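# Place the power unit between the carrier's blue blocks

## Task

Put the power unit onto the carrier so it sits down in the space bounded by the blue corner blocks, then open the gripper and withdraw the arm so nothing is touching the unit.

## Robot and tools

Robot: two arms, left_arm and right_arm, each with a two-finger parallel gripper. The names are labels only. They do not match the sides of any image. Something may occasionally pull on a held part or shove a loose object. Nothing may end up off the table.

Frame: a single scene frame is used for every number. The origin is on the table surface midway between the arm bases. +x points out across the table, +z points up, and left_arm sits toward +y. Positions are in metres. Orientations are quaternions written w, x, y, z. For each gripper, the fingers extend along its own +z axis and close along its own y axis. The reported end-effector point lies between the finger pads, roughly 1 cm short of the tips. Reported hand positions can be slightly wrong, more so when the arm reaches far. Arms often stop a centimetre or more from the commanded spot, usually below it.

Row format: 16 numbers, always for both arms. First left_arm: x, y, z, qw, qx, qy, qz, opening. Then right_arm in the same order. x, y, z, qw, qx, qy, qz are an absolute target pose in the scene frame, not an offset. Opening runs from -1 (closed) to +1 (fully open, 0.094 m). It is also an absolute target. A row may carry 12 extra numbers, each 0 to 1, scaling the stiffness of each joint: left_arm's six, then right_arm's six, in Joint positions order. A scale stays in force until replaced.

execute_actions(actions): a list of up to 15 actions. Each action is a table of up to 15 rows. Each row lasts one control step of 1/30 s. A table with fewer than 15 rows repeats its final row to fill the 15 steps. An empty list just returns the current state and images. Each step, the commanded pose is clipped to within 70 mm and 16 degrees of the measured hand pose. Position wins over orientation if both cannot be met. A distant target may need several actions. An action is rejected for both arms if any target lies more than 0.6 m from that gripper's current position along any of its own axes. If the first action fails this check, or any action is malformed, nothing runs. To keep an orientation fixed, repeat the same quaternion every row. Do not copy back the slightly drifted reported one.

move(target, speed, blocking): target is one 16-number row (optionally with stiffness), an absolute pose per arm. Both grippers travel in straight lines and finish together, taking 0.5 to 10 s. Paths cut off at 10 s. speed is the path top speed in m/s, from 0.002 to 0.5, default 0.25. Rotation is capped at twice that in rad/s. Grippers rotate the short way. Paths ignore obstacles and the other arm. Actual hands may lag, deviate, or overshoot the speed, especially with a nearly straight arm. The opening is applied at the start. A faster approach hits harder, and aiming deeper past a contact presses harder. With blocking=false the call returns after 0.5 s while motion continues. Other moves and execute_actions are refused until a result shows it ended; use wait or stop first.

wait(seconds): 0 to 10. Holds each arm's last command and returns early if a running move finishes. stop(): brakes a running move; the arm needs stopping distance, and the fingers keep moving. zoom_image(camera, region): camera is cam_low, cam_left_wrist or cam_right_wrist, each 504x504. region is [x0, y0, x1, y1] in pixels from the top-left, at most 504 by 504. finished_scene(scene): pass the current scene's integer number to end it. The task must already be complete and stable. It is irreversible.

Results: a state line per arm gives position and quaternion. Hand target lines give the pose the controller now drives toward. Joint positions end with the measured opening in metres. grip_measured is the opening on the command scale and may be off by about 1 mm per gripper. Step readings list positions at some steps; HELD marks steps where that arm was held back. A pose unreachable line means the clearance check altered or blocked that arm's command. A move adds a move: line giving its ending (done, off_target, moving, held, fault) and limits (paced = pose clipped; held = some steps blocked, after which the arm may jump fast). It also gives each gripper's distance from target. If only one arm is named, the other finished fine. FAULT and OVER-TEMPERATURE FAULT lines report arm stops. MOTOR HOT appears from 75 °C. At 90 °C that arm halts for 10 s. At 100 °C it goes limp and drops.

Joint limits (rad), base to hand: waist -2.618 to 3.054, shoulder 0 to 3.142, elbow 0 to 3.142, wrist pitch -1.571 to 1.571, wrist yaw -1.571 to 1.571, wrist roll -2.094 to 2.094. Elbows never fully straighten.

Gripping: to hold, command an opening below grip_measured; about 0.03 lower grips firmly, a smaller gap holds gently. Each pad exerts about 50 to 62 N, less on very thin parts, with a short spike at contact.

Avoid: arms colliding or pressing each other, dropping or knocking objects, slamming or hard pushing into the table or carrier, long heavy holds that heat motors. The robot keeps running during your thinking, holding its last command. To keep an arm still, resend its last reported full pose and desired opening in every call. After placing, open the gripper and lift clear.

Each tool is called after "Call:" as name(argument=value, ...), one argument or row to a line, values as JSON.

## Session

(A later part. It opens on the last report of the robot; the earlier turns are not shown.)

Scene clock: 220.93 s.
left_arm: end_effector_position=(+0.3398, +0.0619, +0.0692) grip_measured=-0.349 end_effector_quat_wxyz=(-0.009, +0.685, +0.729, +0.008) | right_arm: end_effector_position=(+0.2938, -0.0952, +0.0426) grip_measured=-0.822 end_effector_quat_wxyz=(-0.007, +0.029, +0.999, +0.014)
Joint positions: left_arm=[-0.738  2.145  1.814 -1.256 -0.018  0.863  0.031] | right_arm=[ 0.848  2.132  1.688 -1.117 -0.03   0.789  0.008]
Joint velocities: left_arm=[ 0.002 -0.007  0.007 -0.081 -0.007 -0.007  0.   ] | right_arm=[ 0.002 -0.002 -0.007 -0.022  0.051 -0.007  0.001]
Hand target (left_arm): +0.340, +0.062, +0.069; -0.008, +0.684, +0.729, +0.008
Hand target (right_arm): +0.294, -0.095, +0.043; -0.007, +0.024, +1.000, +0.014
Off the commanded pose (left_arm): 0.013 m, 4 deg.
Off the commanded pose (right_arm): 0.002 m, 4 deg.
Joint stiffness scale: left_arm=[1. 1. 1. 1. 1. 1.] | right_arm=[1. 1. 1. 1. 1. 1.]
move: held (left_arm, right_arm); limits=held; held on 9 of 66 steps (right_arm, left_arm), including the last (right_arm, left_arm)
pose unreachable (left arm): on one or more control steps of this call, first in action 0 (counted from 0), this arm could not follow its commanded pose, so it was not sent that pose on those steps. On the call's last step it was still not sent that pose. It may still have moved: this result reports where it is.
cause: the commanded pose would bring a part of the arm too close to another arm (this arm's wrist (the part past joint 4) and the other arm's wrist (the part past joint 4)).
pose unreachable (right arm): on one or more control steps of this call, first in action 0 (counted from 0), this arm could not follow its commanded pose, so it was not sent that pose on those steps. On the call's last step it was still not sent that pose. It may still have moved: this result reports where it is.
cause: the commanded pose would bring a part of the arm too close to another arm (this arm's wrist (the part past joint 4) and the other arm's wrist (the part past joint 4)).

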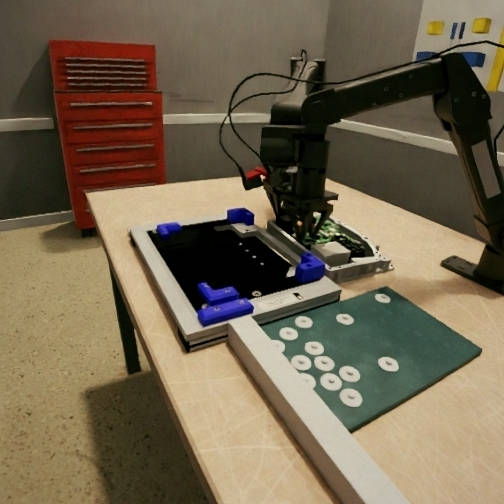

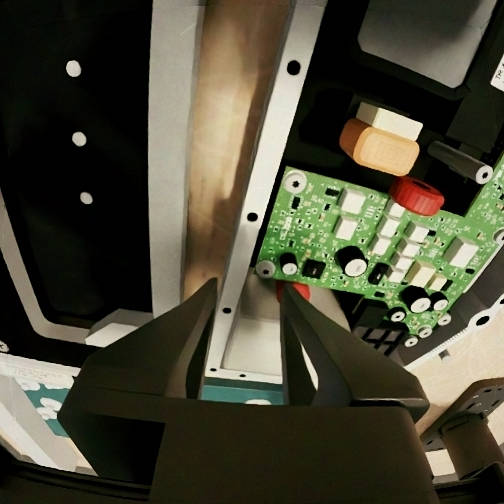

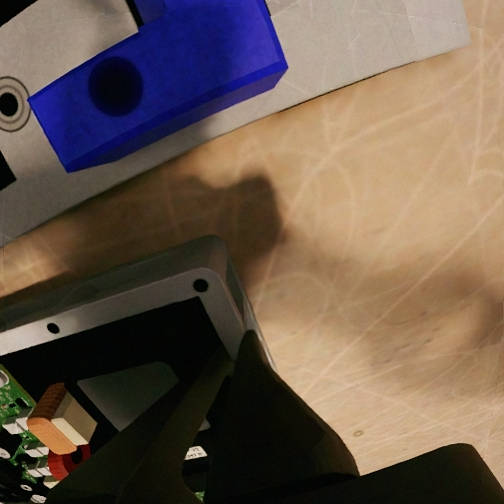

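Call:
move(
  target=[0.325,0.108,0.08,0,0,1,0,0.45,0.294,-0.095,0.042,0,0,1,0,-1],
  speed=0.15,
)

Call:
move(
  target=[0.325,0.108,0.04,0,0,1,0,0.45,0.294,-0.095,0.042,0,0,1,0,-1],
  speed=0.03,
)

Call:
move(
  target=[0.325,0.106,0.05,0,0,1,0,-0.3,0.294,-0.095,0.042,0,0,1,0,-1],
  speed=0.03,
)

Scene clock: 235.23 s.
left_arm: end_effector_position=(+0.3223, +0.1053, +0.0726) grip_measured=+0.449 end_effector_quat_wxyz=(-0.011, +0.011, +1.000, +0.010) | right_arm: end_effector_position=(+0.2938, -0.0952, +0.0426) grip_measured=-0.822 end_effector_quat_wxyz=(-0.007, +0.025, +1.000, +0.014)
Joint positions: left_arm=[-0.667  1.999  1.608 -1.208 -0.005 -0.553  0.068] | right_arm=[ 0.848  2.132  1.688 -1.117 -0.03   0.78   0.008]
Joint velocities: left_arm=[-0.002  0.017 -0.002  0.007 -0.066 -0.037 -0.   ] | right_arm=[ 0.002  0.007 -0.007 -0.037  0.037  0.051 -0.   ]
Hand target (left_arm): +0.324, +0.108, +0.080; +0.000, +0.000, +1.000, +0.000
Hand target (right_arm): +0.294, -0.095, +0.042; -0.000, +0.000, +1.000, +0.000
Off the commanded pose (left_arm): 0.008 m, 2 deg.
Off the commanded pose (right_arm): 0.001 m, 3 deg.
Joint stiffness scale: left_arm=[1. 1. 1. 1. 1. 1.] | right_arm=[1. 1. 1. 1. 1. 1.]
move: off_target (right_arm)

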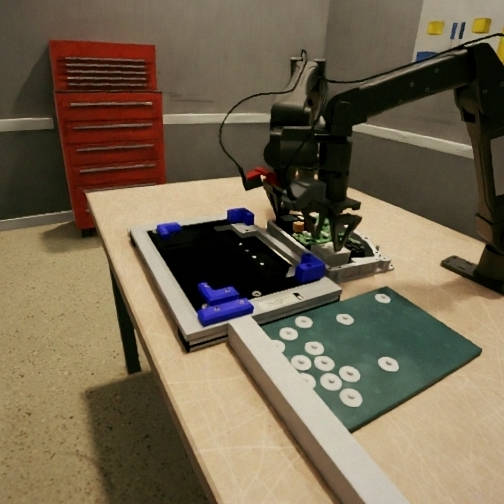

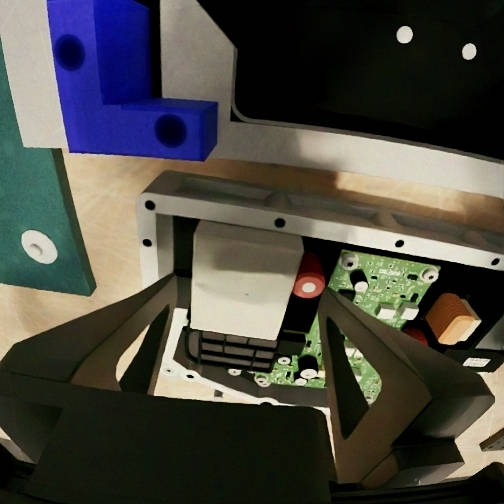

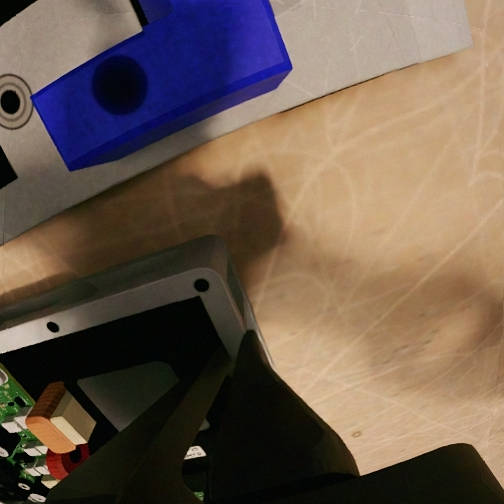

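Scene clock: 236.57 s.
left_arm: end_effector_position=(+0.3219, +0.1055, +0.0557) grip_measured=+0.449 end_effector_quat_wxyz=(-0.004, +0.007, +1.000, -0.002) | right_arm: end_effector_position=(+0.2938, -0.0952, +0.0426) grip_measured=-0.822 end_effector_quat_wxyz=(-0.007, +0.025, +1.000, +0.014)
Joint positions: left_arm=[-0.661  1.987  1.523 -1.112  0.008 -0.553  0.068] | right_arm=[ 0.848  2.132  1.688 -1.117 -0.03   0.78   0.008]
Joint velocities: left_arm=[ 0.007 -0.012 -0.012 -0.022 -0.037 -0.007  0.001] | right_arm=[ 0.012  0.012 -0.007 -0.022  0.022  0.022  0.   ]
Hand target (left_arm): +0.325, +0.108, +0.041; -0.001, -0.000, +1.000, +0.000
Hand target (right_arm): +0.294, -0.095, +0.042; -0.000, +0.000, +1.000, +0.000
Off the commanded pose (left_arm): 0.016 m, 1 deg.
Off the commanded pose (right_arm): 0.001 m, 3 deg.
Joint stiffness scale: left_arm=[1. 1. 1. 1. 1. 1.] | right_arm=[1. 1. 1. 1. 1. 1.]
move: off_target (left_arm, right_arm)

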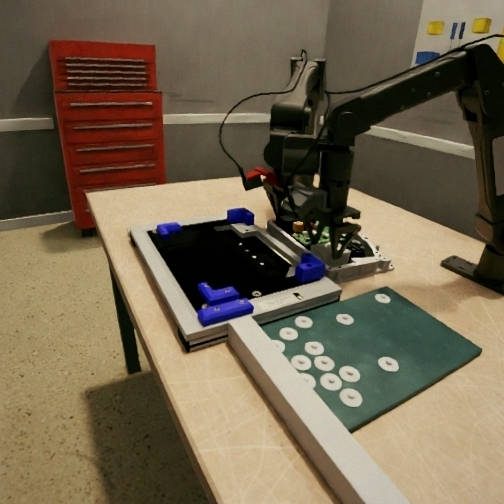

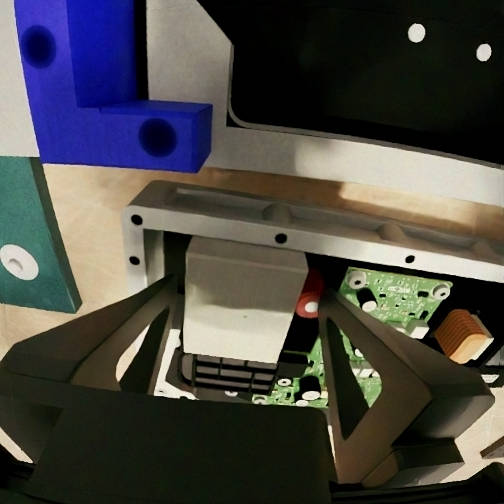

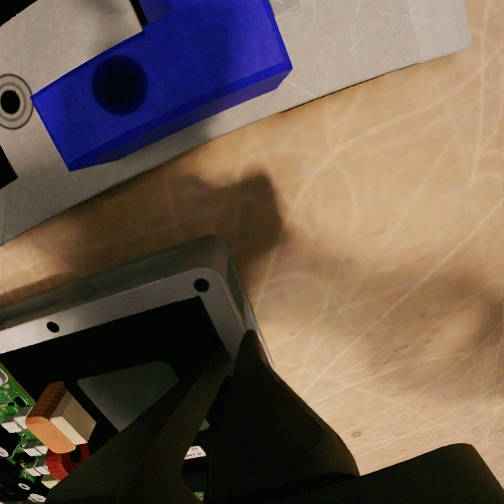

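Scene clock: 237.77 s.
left_arm: end_effector_position=(+0.3216, +0.1083, +0.0565) grip_measured=+0.051 end_effector_quat_wxyz=(-0.005, +0.007, +1.000, +0.002) | right_arm: end_effector_position=(+0.2940, -0.0958, +0.0426) grip_measured=-0.822 end_effector_quat_wxyz=(-0.006, +0.024, +1.000, +0.013)
Joint positions: left_arm=[-0.658  1.985  1.523 -1.12   0.001 -0.551  0.049] | right_arm=[ 0.848  2.132  1.688 -1.118 -0.027  0.778  0.008]
Joint velocities: left_arm=[-0.002 -0.017  0.022 -0.007 -0.007 -0.007  0.001] | right_arm=[-0.002 -0.002  0.002 -0.051 -0.007 -0.007 -0.001]
Hand target (left_arm): +0.325, +0.106, +0.050; -0.000, +0.000, +1.000, -0.000
Hand target (right_arm): +0.294, -0.095, +0.042; -0.000, +0.000, +1.000, +0.000
Off the commanded pose (left_arm): 0.008 m, 1 deg.
Off the commanded pose (right_arm): 0.001 m, 3 deg.
Joint stiffness scale: left_arm=[1. 1. 1. 1. 1. 1.] | right_arm=[1. 1. 1. 1. 1. 1.]
move: off_target (right_arm)

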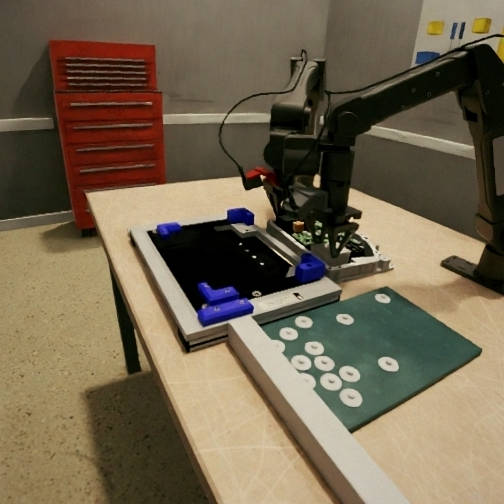

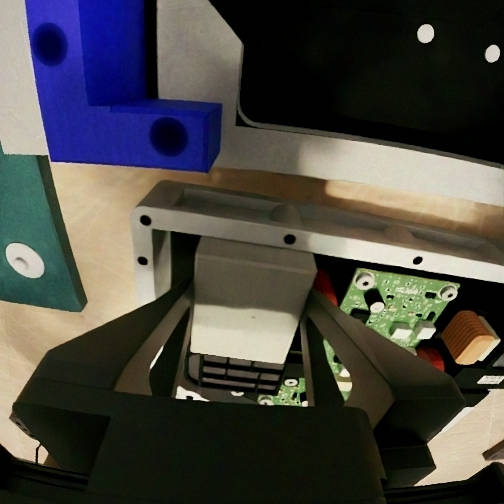

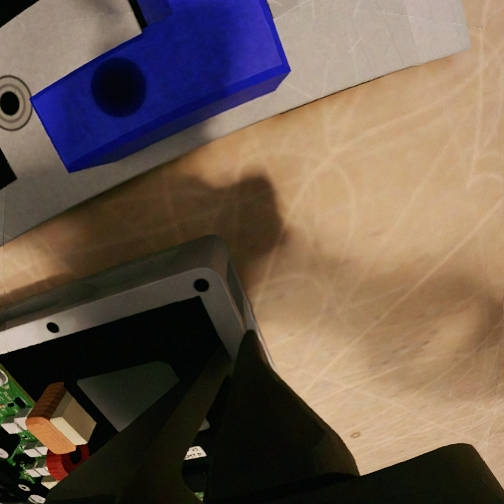

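Gripped. Lift both by 7 cm.

Call:
move(
  target=[0.322,0.108,0.135,0,0,1,0,-0.3,0.294,-0.096,0.121,0,0,1,0,-1],
  speed=0.04,
)

Scene clock: 244.73 s.
left_arm: end_effector_position=(+0.3197, +0.1031, +0.1076) grip_measured=+0.050 end_effector_quat_wxyz=(-0.024, -0.000, +1.000, -0.010) | right_arm: end_effector_position=(+0.3026, -0.1033, +0.1014) grip_measured=-0.823 end_effector_quat_wxyz=(+0.008, +0.021, +1.000, -0.017)
Joint positions: left_arm=[-0.652  1.985  1.726 -1.343  0.043 -0.56   0.049] | right_arm=[ 0.848  2.138  1.931 -1.375  0.036  0.773  0.008]
Joint velocities: left_arm=[ 0.002 -0.002  0.002  0.051  0.037  0.022 -0.001] | right_arm=[-0.007  0.012 -0.002  0.037 -0.066 -0.066 -0.   ]
Hand target (left_arm): +0.320, +0.109, +0.134; +0.001, -0.000, +1.000, -0.001
Hand target (right_arm): +0.294, -0.096, +0.120; +0.001, +0.000, +1.000, +0.001
Off the commanded pose (left_arm): 0.028 m, 3 deg.
Off the commanded pose (right_arm): 0.023 m, 3 deg.
Joint stiffness scale: left_arm=[1. 1. 1. 1. 1. 1.] | right_arm=[1. 1. 1. 1. 1. 1.]
move: off_target (left_arm, right_arm)

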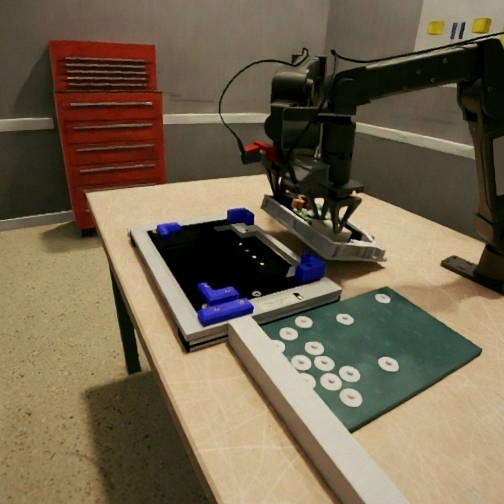

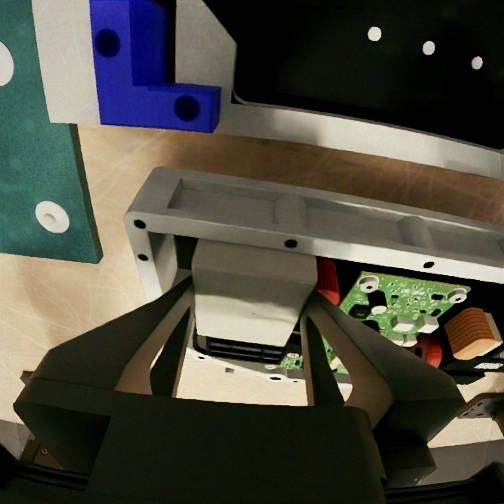

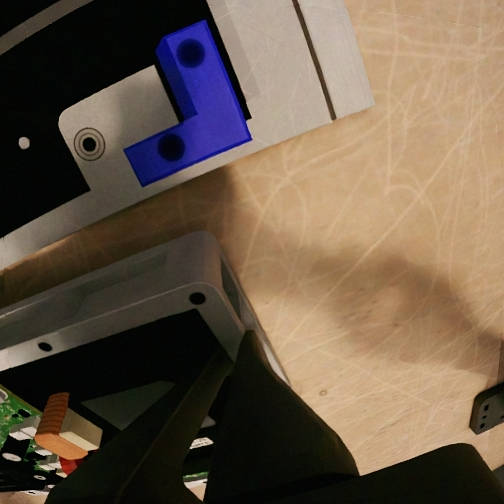

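Call:
move(
  target=[0.322,0.108,0.056,0,0,1,0,-0.3,0.294,-0.096,0.043,0,0,1,0,-1],
  speed=0.04,
)

Call:
move(
  target=[0.322,0.108,0.056,0,0,1,0,0.45,0.294,-0.098,0.043,0,0,1,0,-0.35],
)

Call:
move(
  target=[0.30,0.12,0.1,0,0,1,0,-0.35,0.28,-0.1,0.09,0,0,1,0,-0.35],
  speed=0.06,
)

Scene clock: 263.67 s.
left_arm: end_effector_position=(+0.3200, +0.1067, +0.0570) grip_measured=+0.049 end_effector_quat_wxyz=(-0.014, +0.004, +1.000, +0.003) | right_arm: end_effector_position=(+0.3004, -0.0987, +0.0424) grip_measured=-0.822 end_effector_quat_wxyz=(-0.002, +0.017, +1.000, +0.001)
Joint positions: left_arm=[-0.659  1.998  1.543 -1.143  0.011 -0.559  0.049] | right_arm=[ 0.842  2.153  1.72  -1.139 -0.003  0.759  0.008]
Joint velocities: left_arm=[ 0.002 -0.017 -0.022  0.037 -0.037 -0.007  0.   ] | right_arm=[-0.007  0.017  0.002 -0.037 -0.081 -0.022 -0.002]
Hand target (left_arm): +0.323, +0.108, +0.056; -0.000, +0.000, +1.000, +0.000
Hand target (right_arm): +0.294, -0.096, +0.043; -0.000, +0.000, +1.000, -0.000
Off the commanded pose (left_arm): 0.003 m, 2 deg.
Off the commanded pose (right_arm): 0.007 m, 2 deg.
Joint stiffness scale: left_arm=[1. 1. 1. 1. 1. 1.] | right_arm=[1. 1. 1. 1. 1. 1.]
move: done

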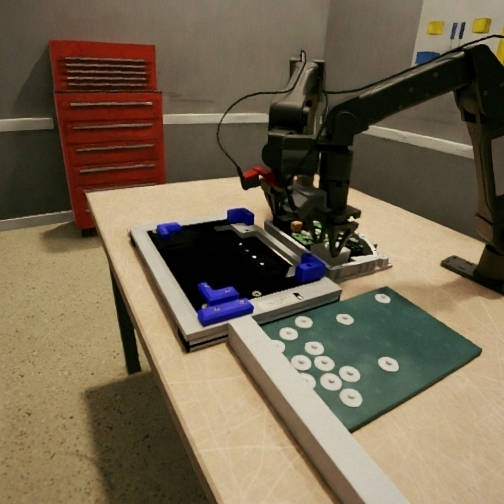

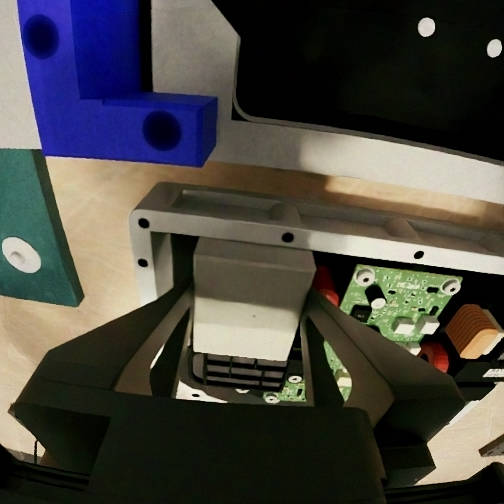

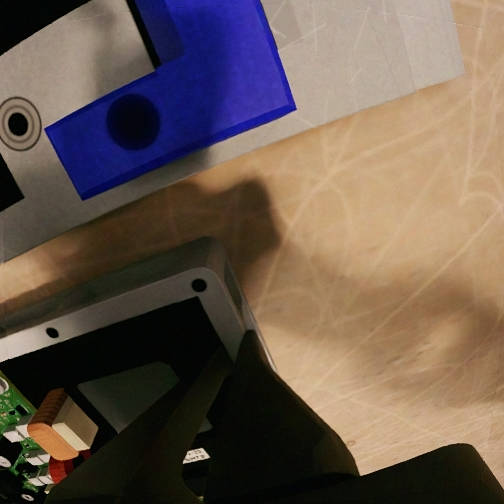

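Scene clock: 264.37 s.
left_arm: end_effector_position=(+0.3198, +0.1072, +0.0570) grip_measured=+0.448 end_effector_quat_wxyz=(-0.015, +0.004, +1.000, +0.003) | right_arm: end_effector_position=(+0.3011, -0.1057, +0.0428) grip_measured=-0.352 end_effector_quat_wxyz=(-0.001, +0.020, +1.000, -0.006)
Joint positions: left_arm=[-0.659  1.998  1.543 -1.145  0.01  -0.559  0.068] | right_arm=[ 0.833  2.145  1.709 -1.145  0.007  0.756  0.03 ]
Joint velocities: left_arm=[ 0.002  0.002 -0.002  0.037  0.022 -0.051  0.001] | right_arm=[-0.002 -0.007 -0.007 -0.007  0.022  0.007  0.   ]
Hand target (left_arm): +0.322, +0.108, +0.056; -0.001, +0.000, +1.000, +0.000
Hand target (right_arm): +0.294, -0.098, +0.043; -0.000, -0.000, +1.000, -0.000
Off the commanded pose (left_arm): 0.003 m, 2 deg.
Off the commanded pose (right_arm): 0.010 m, 2 deg.
Joint stiffness scale: left_arm=[1. 1. 1. 1. 1. 1.] | right_arm=[1. 1. 1. 1. 1. 1.]
move: done

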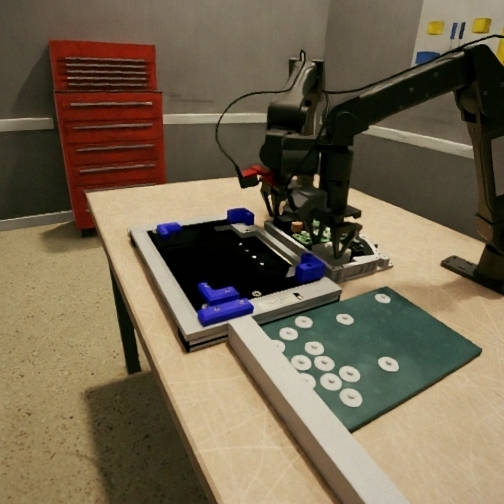

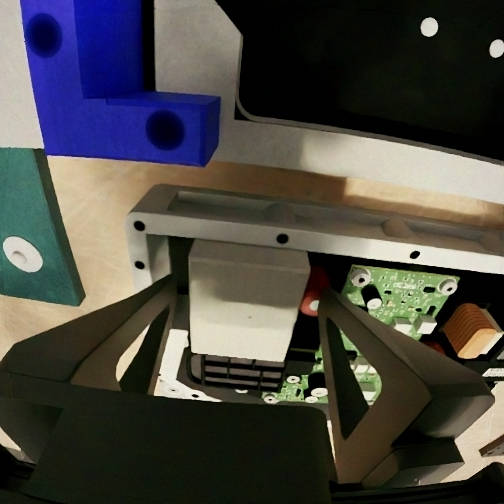

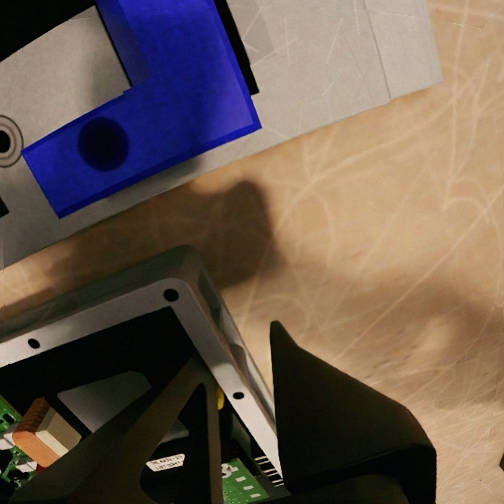

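Scene clock: 265.80 s.
left_arm: end_effector_position=(+0.3066, +0.1184, +0.0679) grip_measured=+0.047 end_effector_quat_wxyz=(-0.014, -0.013, +1.000, +0.011) | right_arm: end_effector_position=(+0.2827, -0.1023, +0.0849) grip_measured=-0.352 end_effector_quat_wxyz=(-0.000, +0.006, +1.000, -0.002)
Joint positions: left_arm=[-0.659  1.93   1.492 -1.168 -0.003 -0.592  0.049] | right_arm=[ 0.867  2.068  1.76  -1.265  0.002  0.763  0.03 ]
Joint velocities: left_arm=[-0.007 -0.002  0.007  0.051 -0.022  0.037  0.001] | right_arm=[-0.002 -0.022  0.002  0.022  0.051 -0.037  0.001]
Hand target (left_arm): +0.299, +0.120, +0.097; -0.000, -0.000, +1.000, +0.000
Hand target (right_arm): +0.280, -0.100, +0.090; -0.000, +0.000, +1.000, -0.000
Off the commanded pose (left_arm): 0.033 m, 2 deg.
Off the commanded pose (right_arm): 0.006 m, 1 deg.
Joint stiffness scale: left_arm=[1. 1. 1. 1. 1. 1.] | right_arm=[1. 1. 1. 1. 1. 1.]
move: off_target (left_arm)

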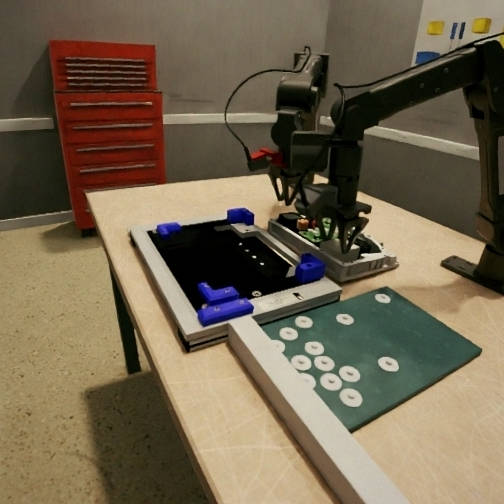

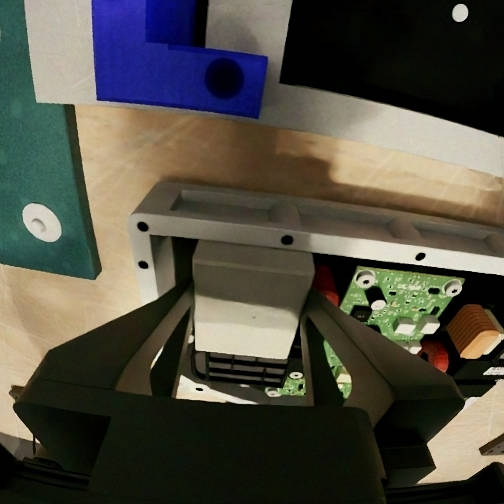

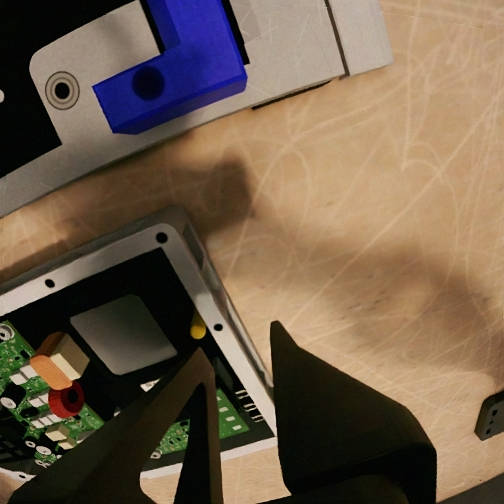

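Regrabbed and dragged it; release vertically.

Call:
move(
  target=[0.307,0.118,0.062,0,0,1,0,0.45,0.28,-0.1,0.09,0,0,1,0,-0.35],
)

Call:
move(
  target=[0.305,0.118,0.11,0,0,1,0,0.45,0.27,-0.1,0.08,0,0,1,0,-0.35],
  speed=0.06,
)

Call:
move(
  target=[0.29,0.15,0.09,0,0,1,0,-0.35,0.27,-0.1,0.08,0,0,1,0,-0.35],
  speed=0.06,
)

Scene clock: 273.37 s.
left_arm: end_effector_position=(+0.3078, +0.1176, +0.0580) grip_measured=+0.449 end_effector_quat_wxyz=(-0.008, -0.003, +1.000, +0.007) | right_arm: end_effector_position=(+0.2825, -0.1025, +0.0849) grip_measured=-0.352 end_effector_quat_wxyz=(-0.001, +0.006, +1.000, -0.002)
Joint positions: left_arm=[-0.659  1.931  1.453 -1.114 -0.003 -0.572  0.068] | right_arm=[ 0.867  2.068  1.76  -1.266  0.002  0.763  0.03 ]
Joint velocities: left_arm=[-0.007 -0.002  0.012 -0.007  0.007 -0.066  0.001] | right_arm=[ 0.012  0.002 -0.007 -0.037  0.066 -0.051 -0.   ]
Hand target (left_arm): +0.307, +0.118, +0.062; -0.000, +0.000, +1.000, +0.000
Hand target (right_arm): +0.280, -0.100, +0.090; +0.000, -0.000, +1.000, +0.000
Off the commanded pose (left_arm): 0.004 m, 1 deg.
Off the commanded pose (right_arm): 0.006 m, 1 deg.
Joint stiffness scale: left_arm=[1. 1. 1. 1. 1. 1.] | right_arm=[1. 1. 1. 1. 1. 1.]
move: done

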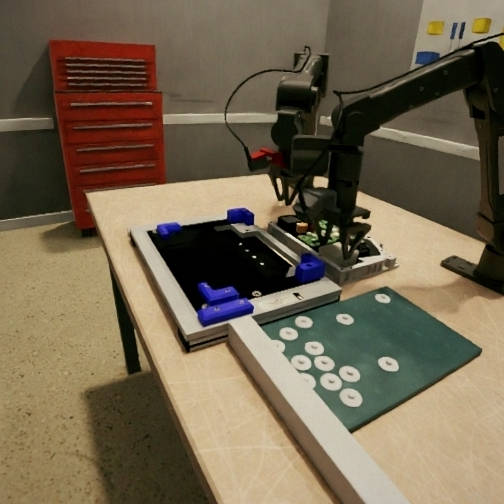

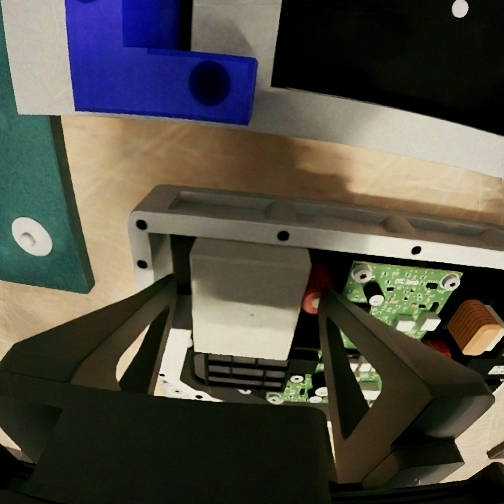

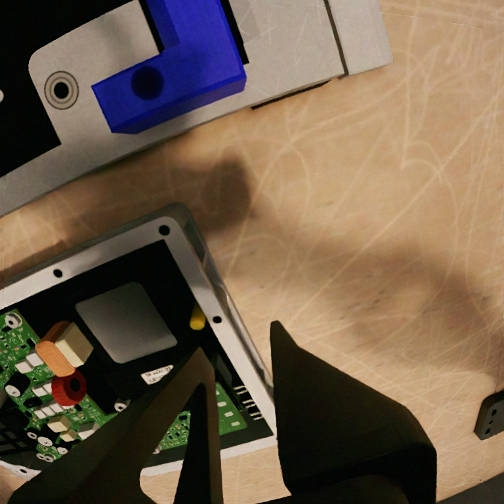

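Scene clock: 274.70 s.
left_arm: end_effector_position=(+0.2996, +0.1228, +0.0943) grip_measured=+0.449 end_effector_quat_wxyz=(-0.018, -0.003, +1.000, +0.013) | right_arm: end_effector_position=(+0.2741, -0.1019, +0.0771) grip_measured=-0.352 end_effector_quat_wxyz=(-0.003, +0.001, +1.000, -0.004)
Joint positions: left_arm=[-0.659  1.893  1.547 -1.27  -0.003 -0.572  0.068] | right_arm=[ 0.883  2.054  1.707 -1.234  0.002  0.769  0.03 ]
Joint velocities: left_arm=[ 0.012 -0.002  0.002 -0.007  0.081 -0.081 -0.001] | right_arm=[-0.002 -0.002 -0.007 -0.022 -0.037 -0.007 -0.001]
Hand target (left_arm): +0.304, +0.119, +0.110; +0.000, +0.000, +1.000, -0.000
Hand target (right_arm): +0.270, -0.100, +0.080; -0.000, -0.000, +1.000, -0.000
Off the commanded pose (left_arm): 0.017 m, 3 deg.
Off the commanded pose (right_arm): 0.005 m, 1 deg.
Joint stiffness scale: left_arm=[1. 1. 1. 1. 1. 1.] | right_arm=[1. 1. 1. 1. 1. 1.]
move: off_target (left_arm)

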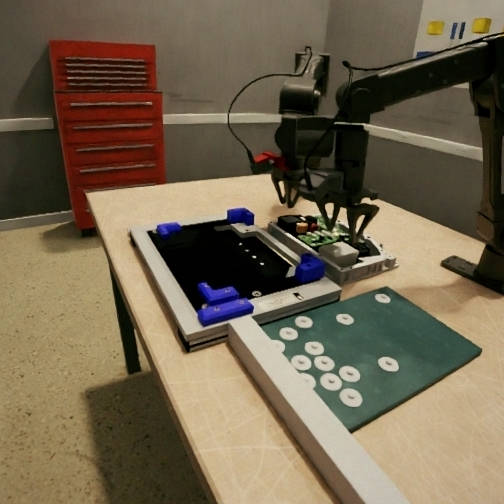

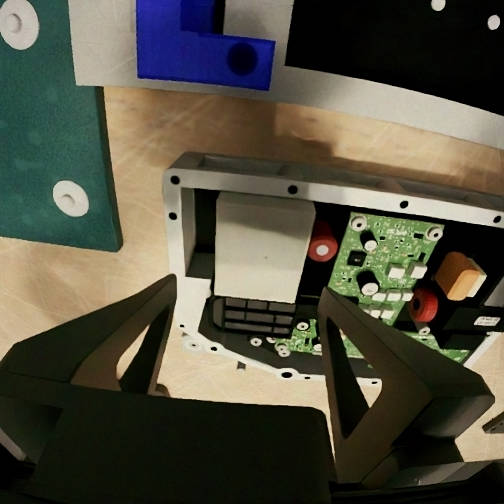

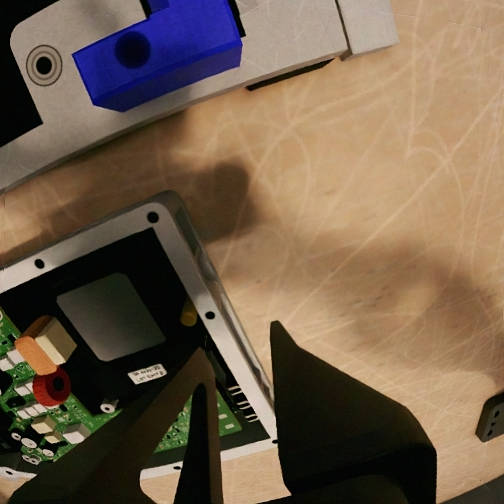

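Scene clock: 275.67 s.
left_arm: end_effector_position=(+0.2883, +0.1478, +0.0853) grip_measured=-0.349 end_effector_quat_wxyz=(-0.011, +0.001, +1.000, +0.008) | right_arm: end_effector_position=(+0.2743, -0.1018, +0.0771) grip_measured=-0.352 end_effector_quat_wxyz=(-0.002, +0.001, +1.000, -0.004)
Joint positions: left_arm=[-0.612  1.795  1.386 -1.189 -0.003 -0.518  0.031] | right_arm=[ 0.883  2.054  1.707 -1.233  0.002  0.769  0.03 ]
Joint velocities: left_arm=[ 0.002  0.002  0.012  0.007  0.022 -0.022 -0.   ] | right_arm=[-0.017 -0.017 -0.002 -0.022 -0.007  0.022  0.   ]
Hand target (left_arm): +0.290, +0.150, +0.090; +0.000, +0.000, +1.000, +0.001
Hand target (right_arm): +0.270, -0.100, +0.080; -0.000, -0.000, +1.000, -0.000
Off the commanded pose (left_arm): 0.005 m, 2 deg.
Off the commanded pose (right_arm): 0.005 m, 1 deg.
Joint stiffness scale: left_arm=[1. 1. 1. 1. 1. 1.] | right_arm=[1. 1. 1. 1. 1. 1.]
move: done

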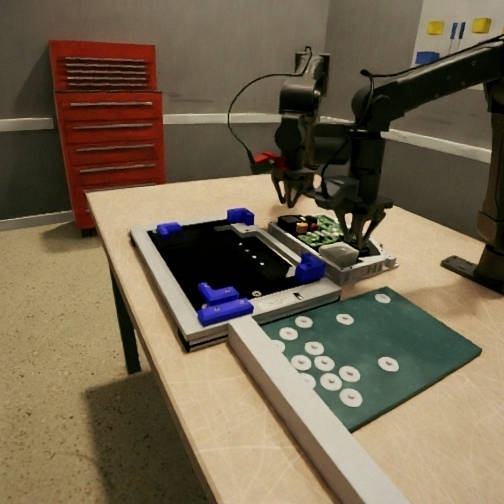

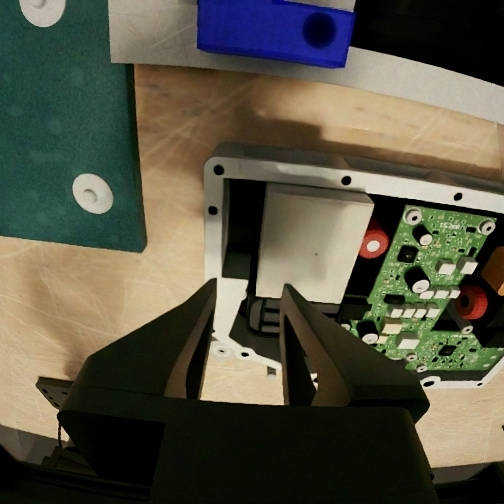

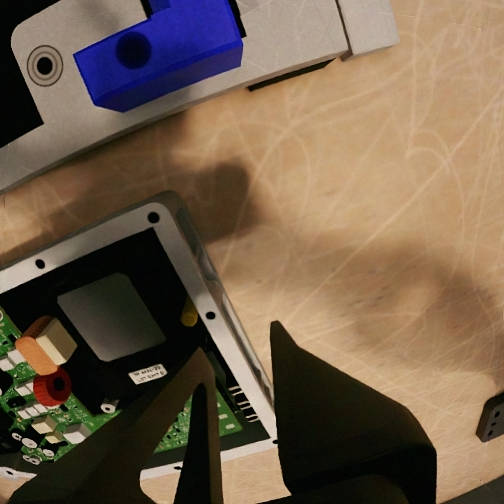

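Call:
move(
  target=[0.302,0.158,0.06,0,0,1,0,-0.3,0.272,-0.097,0.06,0,0,1,0,-0.3],
  speed=0.04,
)

Scene clock: 291.17 s.
left_arm: end_effector_position=(+0.3015, +0.1554, +0.0651) grip_measured=-0.302 end_effector_quat_wxyz=(+0.003, +0.001, +1.000, +0.000) | right_arm: end_effector_position=(+0.2773, -0.0989, +0.0660) grip_measured=-0.302 end_effector_quat_wxyz=(+0.006, +0.002, +1.000, +0.004)
Joint positions: left_arm=[-0.572  1.811  1.325 -1.08  -0.003 -0.477  0.033] | right_arm=[ 0.883  2.054  1.663 -1.166  0.002  0.771  0.033]
Joint velocities: left_arm=[ 0.012  0.002  0.012  0.037  0.022  0.037 -0.   ] | right_arm=[ 0.007  0.012  0.002 -0.007  0.037  0.007 -0.001]
Hand target (left_arm): +0.302, +0.158, +0.060; +0.000, -0.000, +1.000, +0.000
Hand target (right_arm): +0.272, -0.097, +0.060; -0.000, -0.000, +1.000, -0.000
Off the commanded pose (left_arm): 0.006 m, 0 deg.
Off the commanded pose (right_arm): 0.008 m, 1 deg.
Joint stiffness scale: left_arm=[1. 1. 1. 1. 1. 1.] | right_arm=[1. 1. 1. 1. 1. 1.]
move: done

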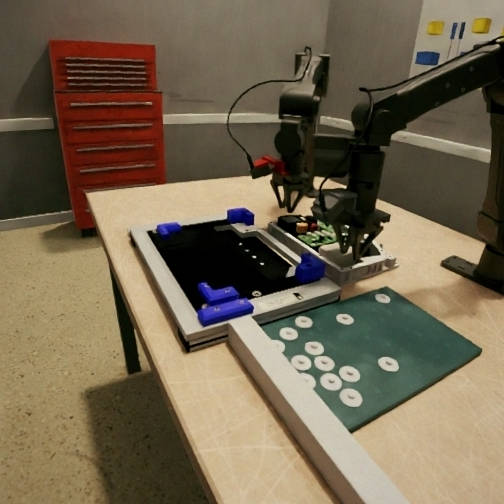

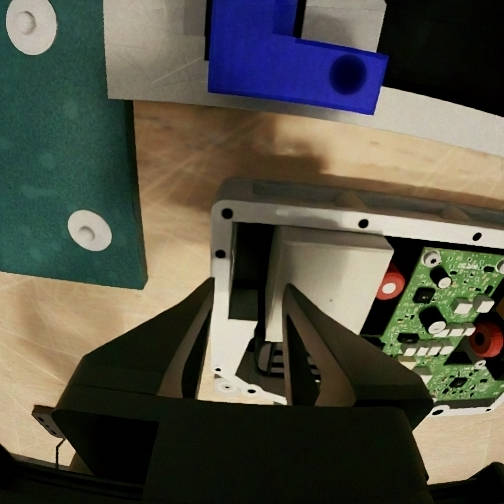

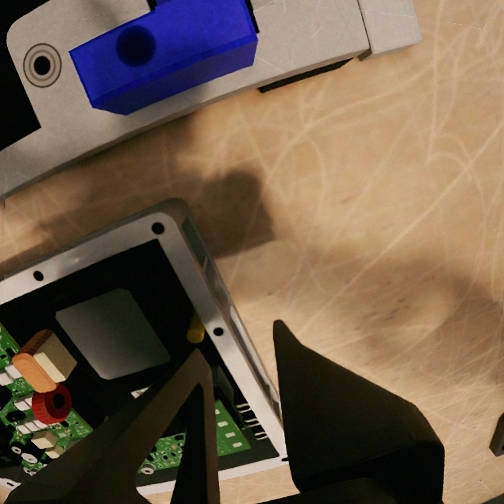

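Call:
move(
  target=[0.314,0.17,0.058,0,0,1,0,-0.3,0.268,-0.096,0.05,0,0,1,0,-0.3],
  speed=0.03,
)

Call:
move(
  target=[0.314,0.17,0.03,0,0,1,0,-0.3,0.268,-0.096,0.03,0,0,1,0,-0.3],
  speed=0.03,
)

Scene clock: 298.53 s.
left_arm: end_effector_position=(+0.3082, +0.1698, +0.0586) grip_measured=-0.302 end_effector_quat_wxyz=(-0.005, +0.000, +1.000, +0.004) | right_arm: end_effector_position=(+0.2725, -0.0970, +0.0559) grip_measured=-0.302 end_effector_quat_wxyz=(+0.005, +0.001, +1.000, +0.004)
Joint positions: left_arm=[-0.523  1.832  1.325 -1.076 -0.003 -0.43   0.033] | right_arm=[ 0.895  2.054  1.622 -1.126  0.002  0.78   0.033]
Joint velocities: left_arm=[-0.002 -0.007  0.017  0.066  0.037 -0.037 -0.001] | right_arm=[ 0.007 -0.012  0.002  0.037 -0.007  0.095  0.001]
Hand target (left_arm): +0.314, +0.170, +0.058; +0.000, +0.000, +1.000, +0.000
Hand target (right_arm): +0.268, -0.096, +0.050; -0.000, +0.000, +1.000, -0.000
Off the commanded pose (left_arm): 0.006 m, 1 deg.
Off the commanded pose (right_arm): 0.008 m, 1 deg.
Joint stiffness scale: left_arm=[1. 1. 1. 1. 1. 1.] | right_arm=[1. 1. 1. 1. 1. 1.]
move: done

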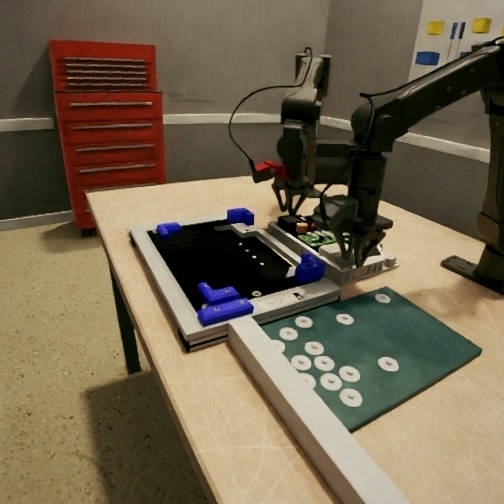

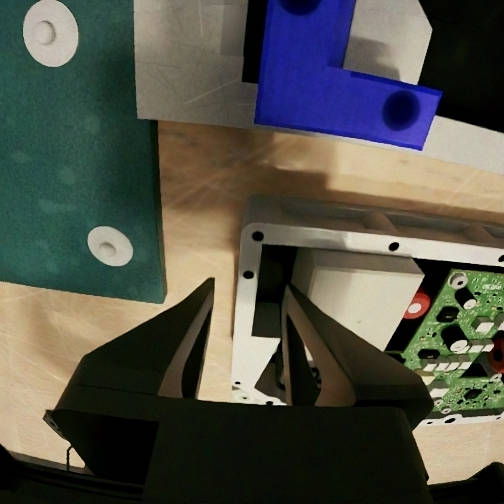

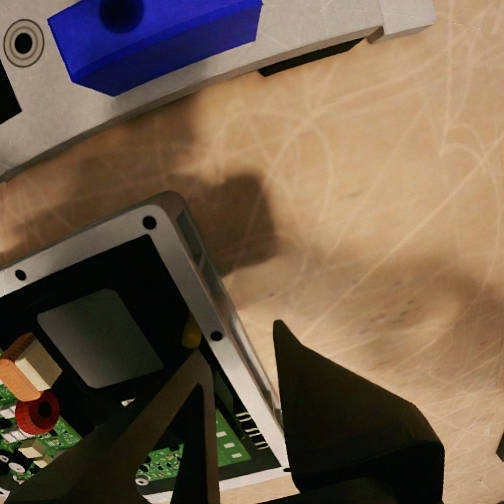

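Scene clock: 299.80 s.
left_arm: end_effector_position=(+0.3116, +0.1702, +0.0366) grip_measured=-0.302 end_effector_quat_wxyz=(-0.003, -0.002, +1.000, +0.004) | right_arm: end_effector_position=(+0.2738, -0.0957, +0.0514) grip_measured=-0.302 end_effector_quat_wxyz=(+0.012, +0.001, +1.000, +0.010)
Joint positions: left_arm=[-0.519  1.864  1.275 -0.99  -0.005 -0.43   0.033] | right_arm=[ 0.895  2.047  1.593 -1.086  0.002  0.78   0.033]
Joint velocities: left_arm=[-0.017 -0.022 -0.027 -0.007  0.007 -0.007  0.   ] | right_arm=[ 0.002 -0.012  0.007  0.022 -0.007  0.007 -0.   ]
Hand target (left_arm): +0.314, +0.170, +0.030; -0.000, +0.000, +1.000, +0.000
Hand target (right_arm): +0.267, -0.097, +0.031; -0.000, +0.000, +1.000, -0.000
Off the commanded pose (left_arm): 0.007 m, 1 deg.
Off the commanded pose (right_arm): 0.022 m, 2 deg.
Joint stiffness scale: left_arm=[1. 1. 1. 1. 1. 1.] | right_arm=[1. 1. 1. 1. 1. 1.]
move: off_target (right_arm)

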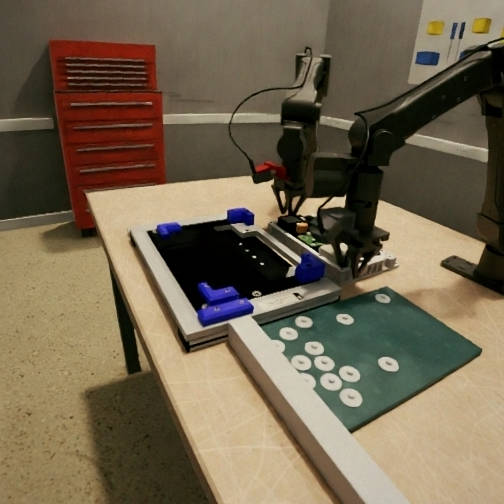

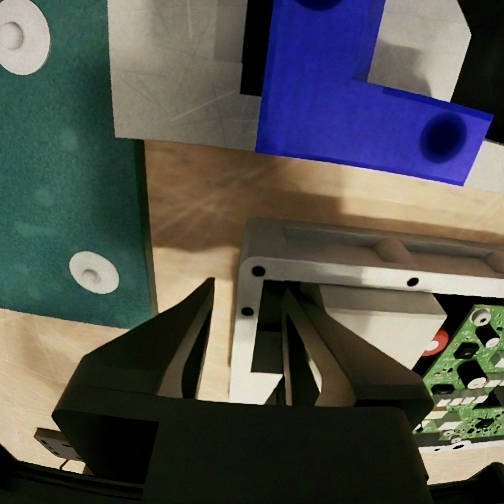

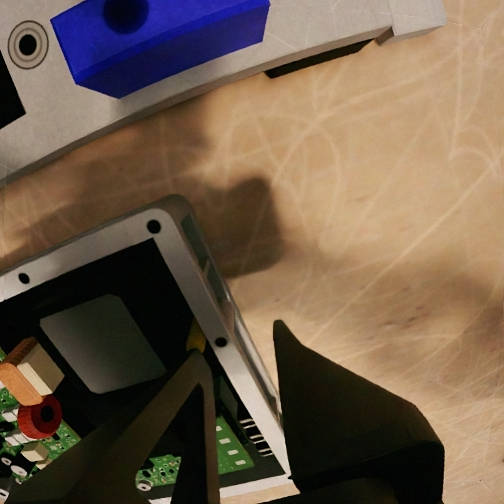

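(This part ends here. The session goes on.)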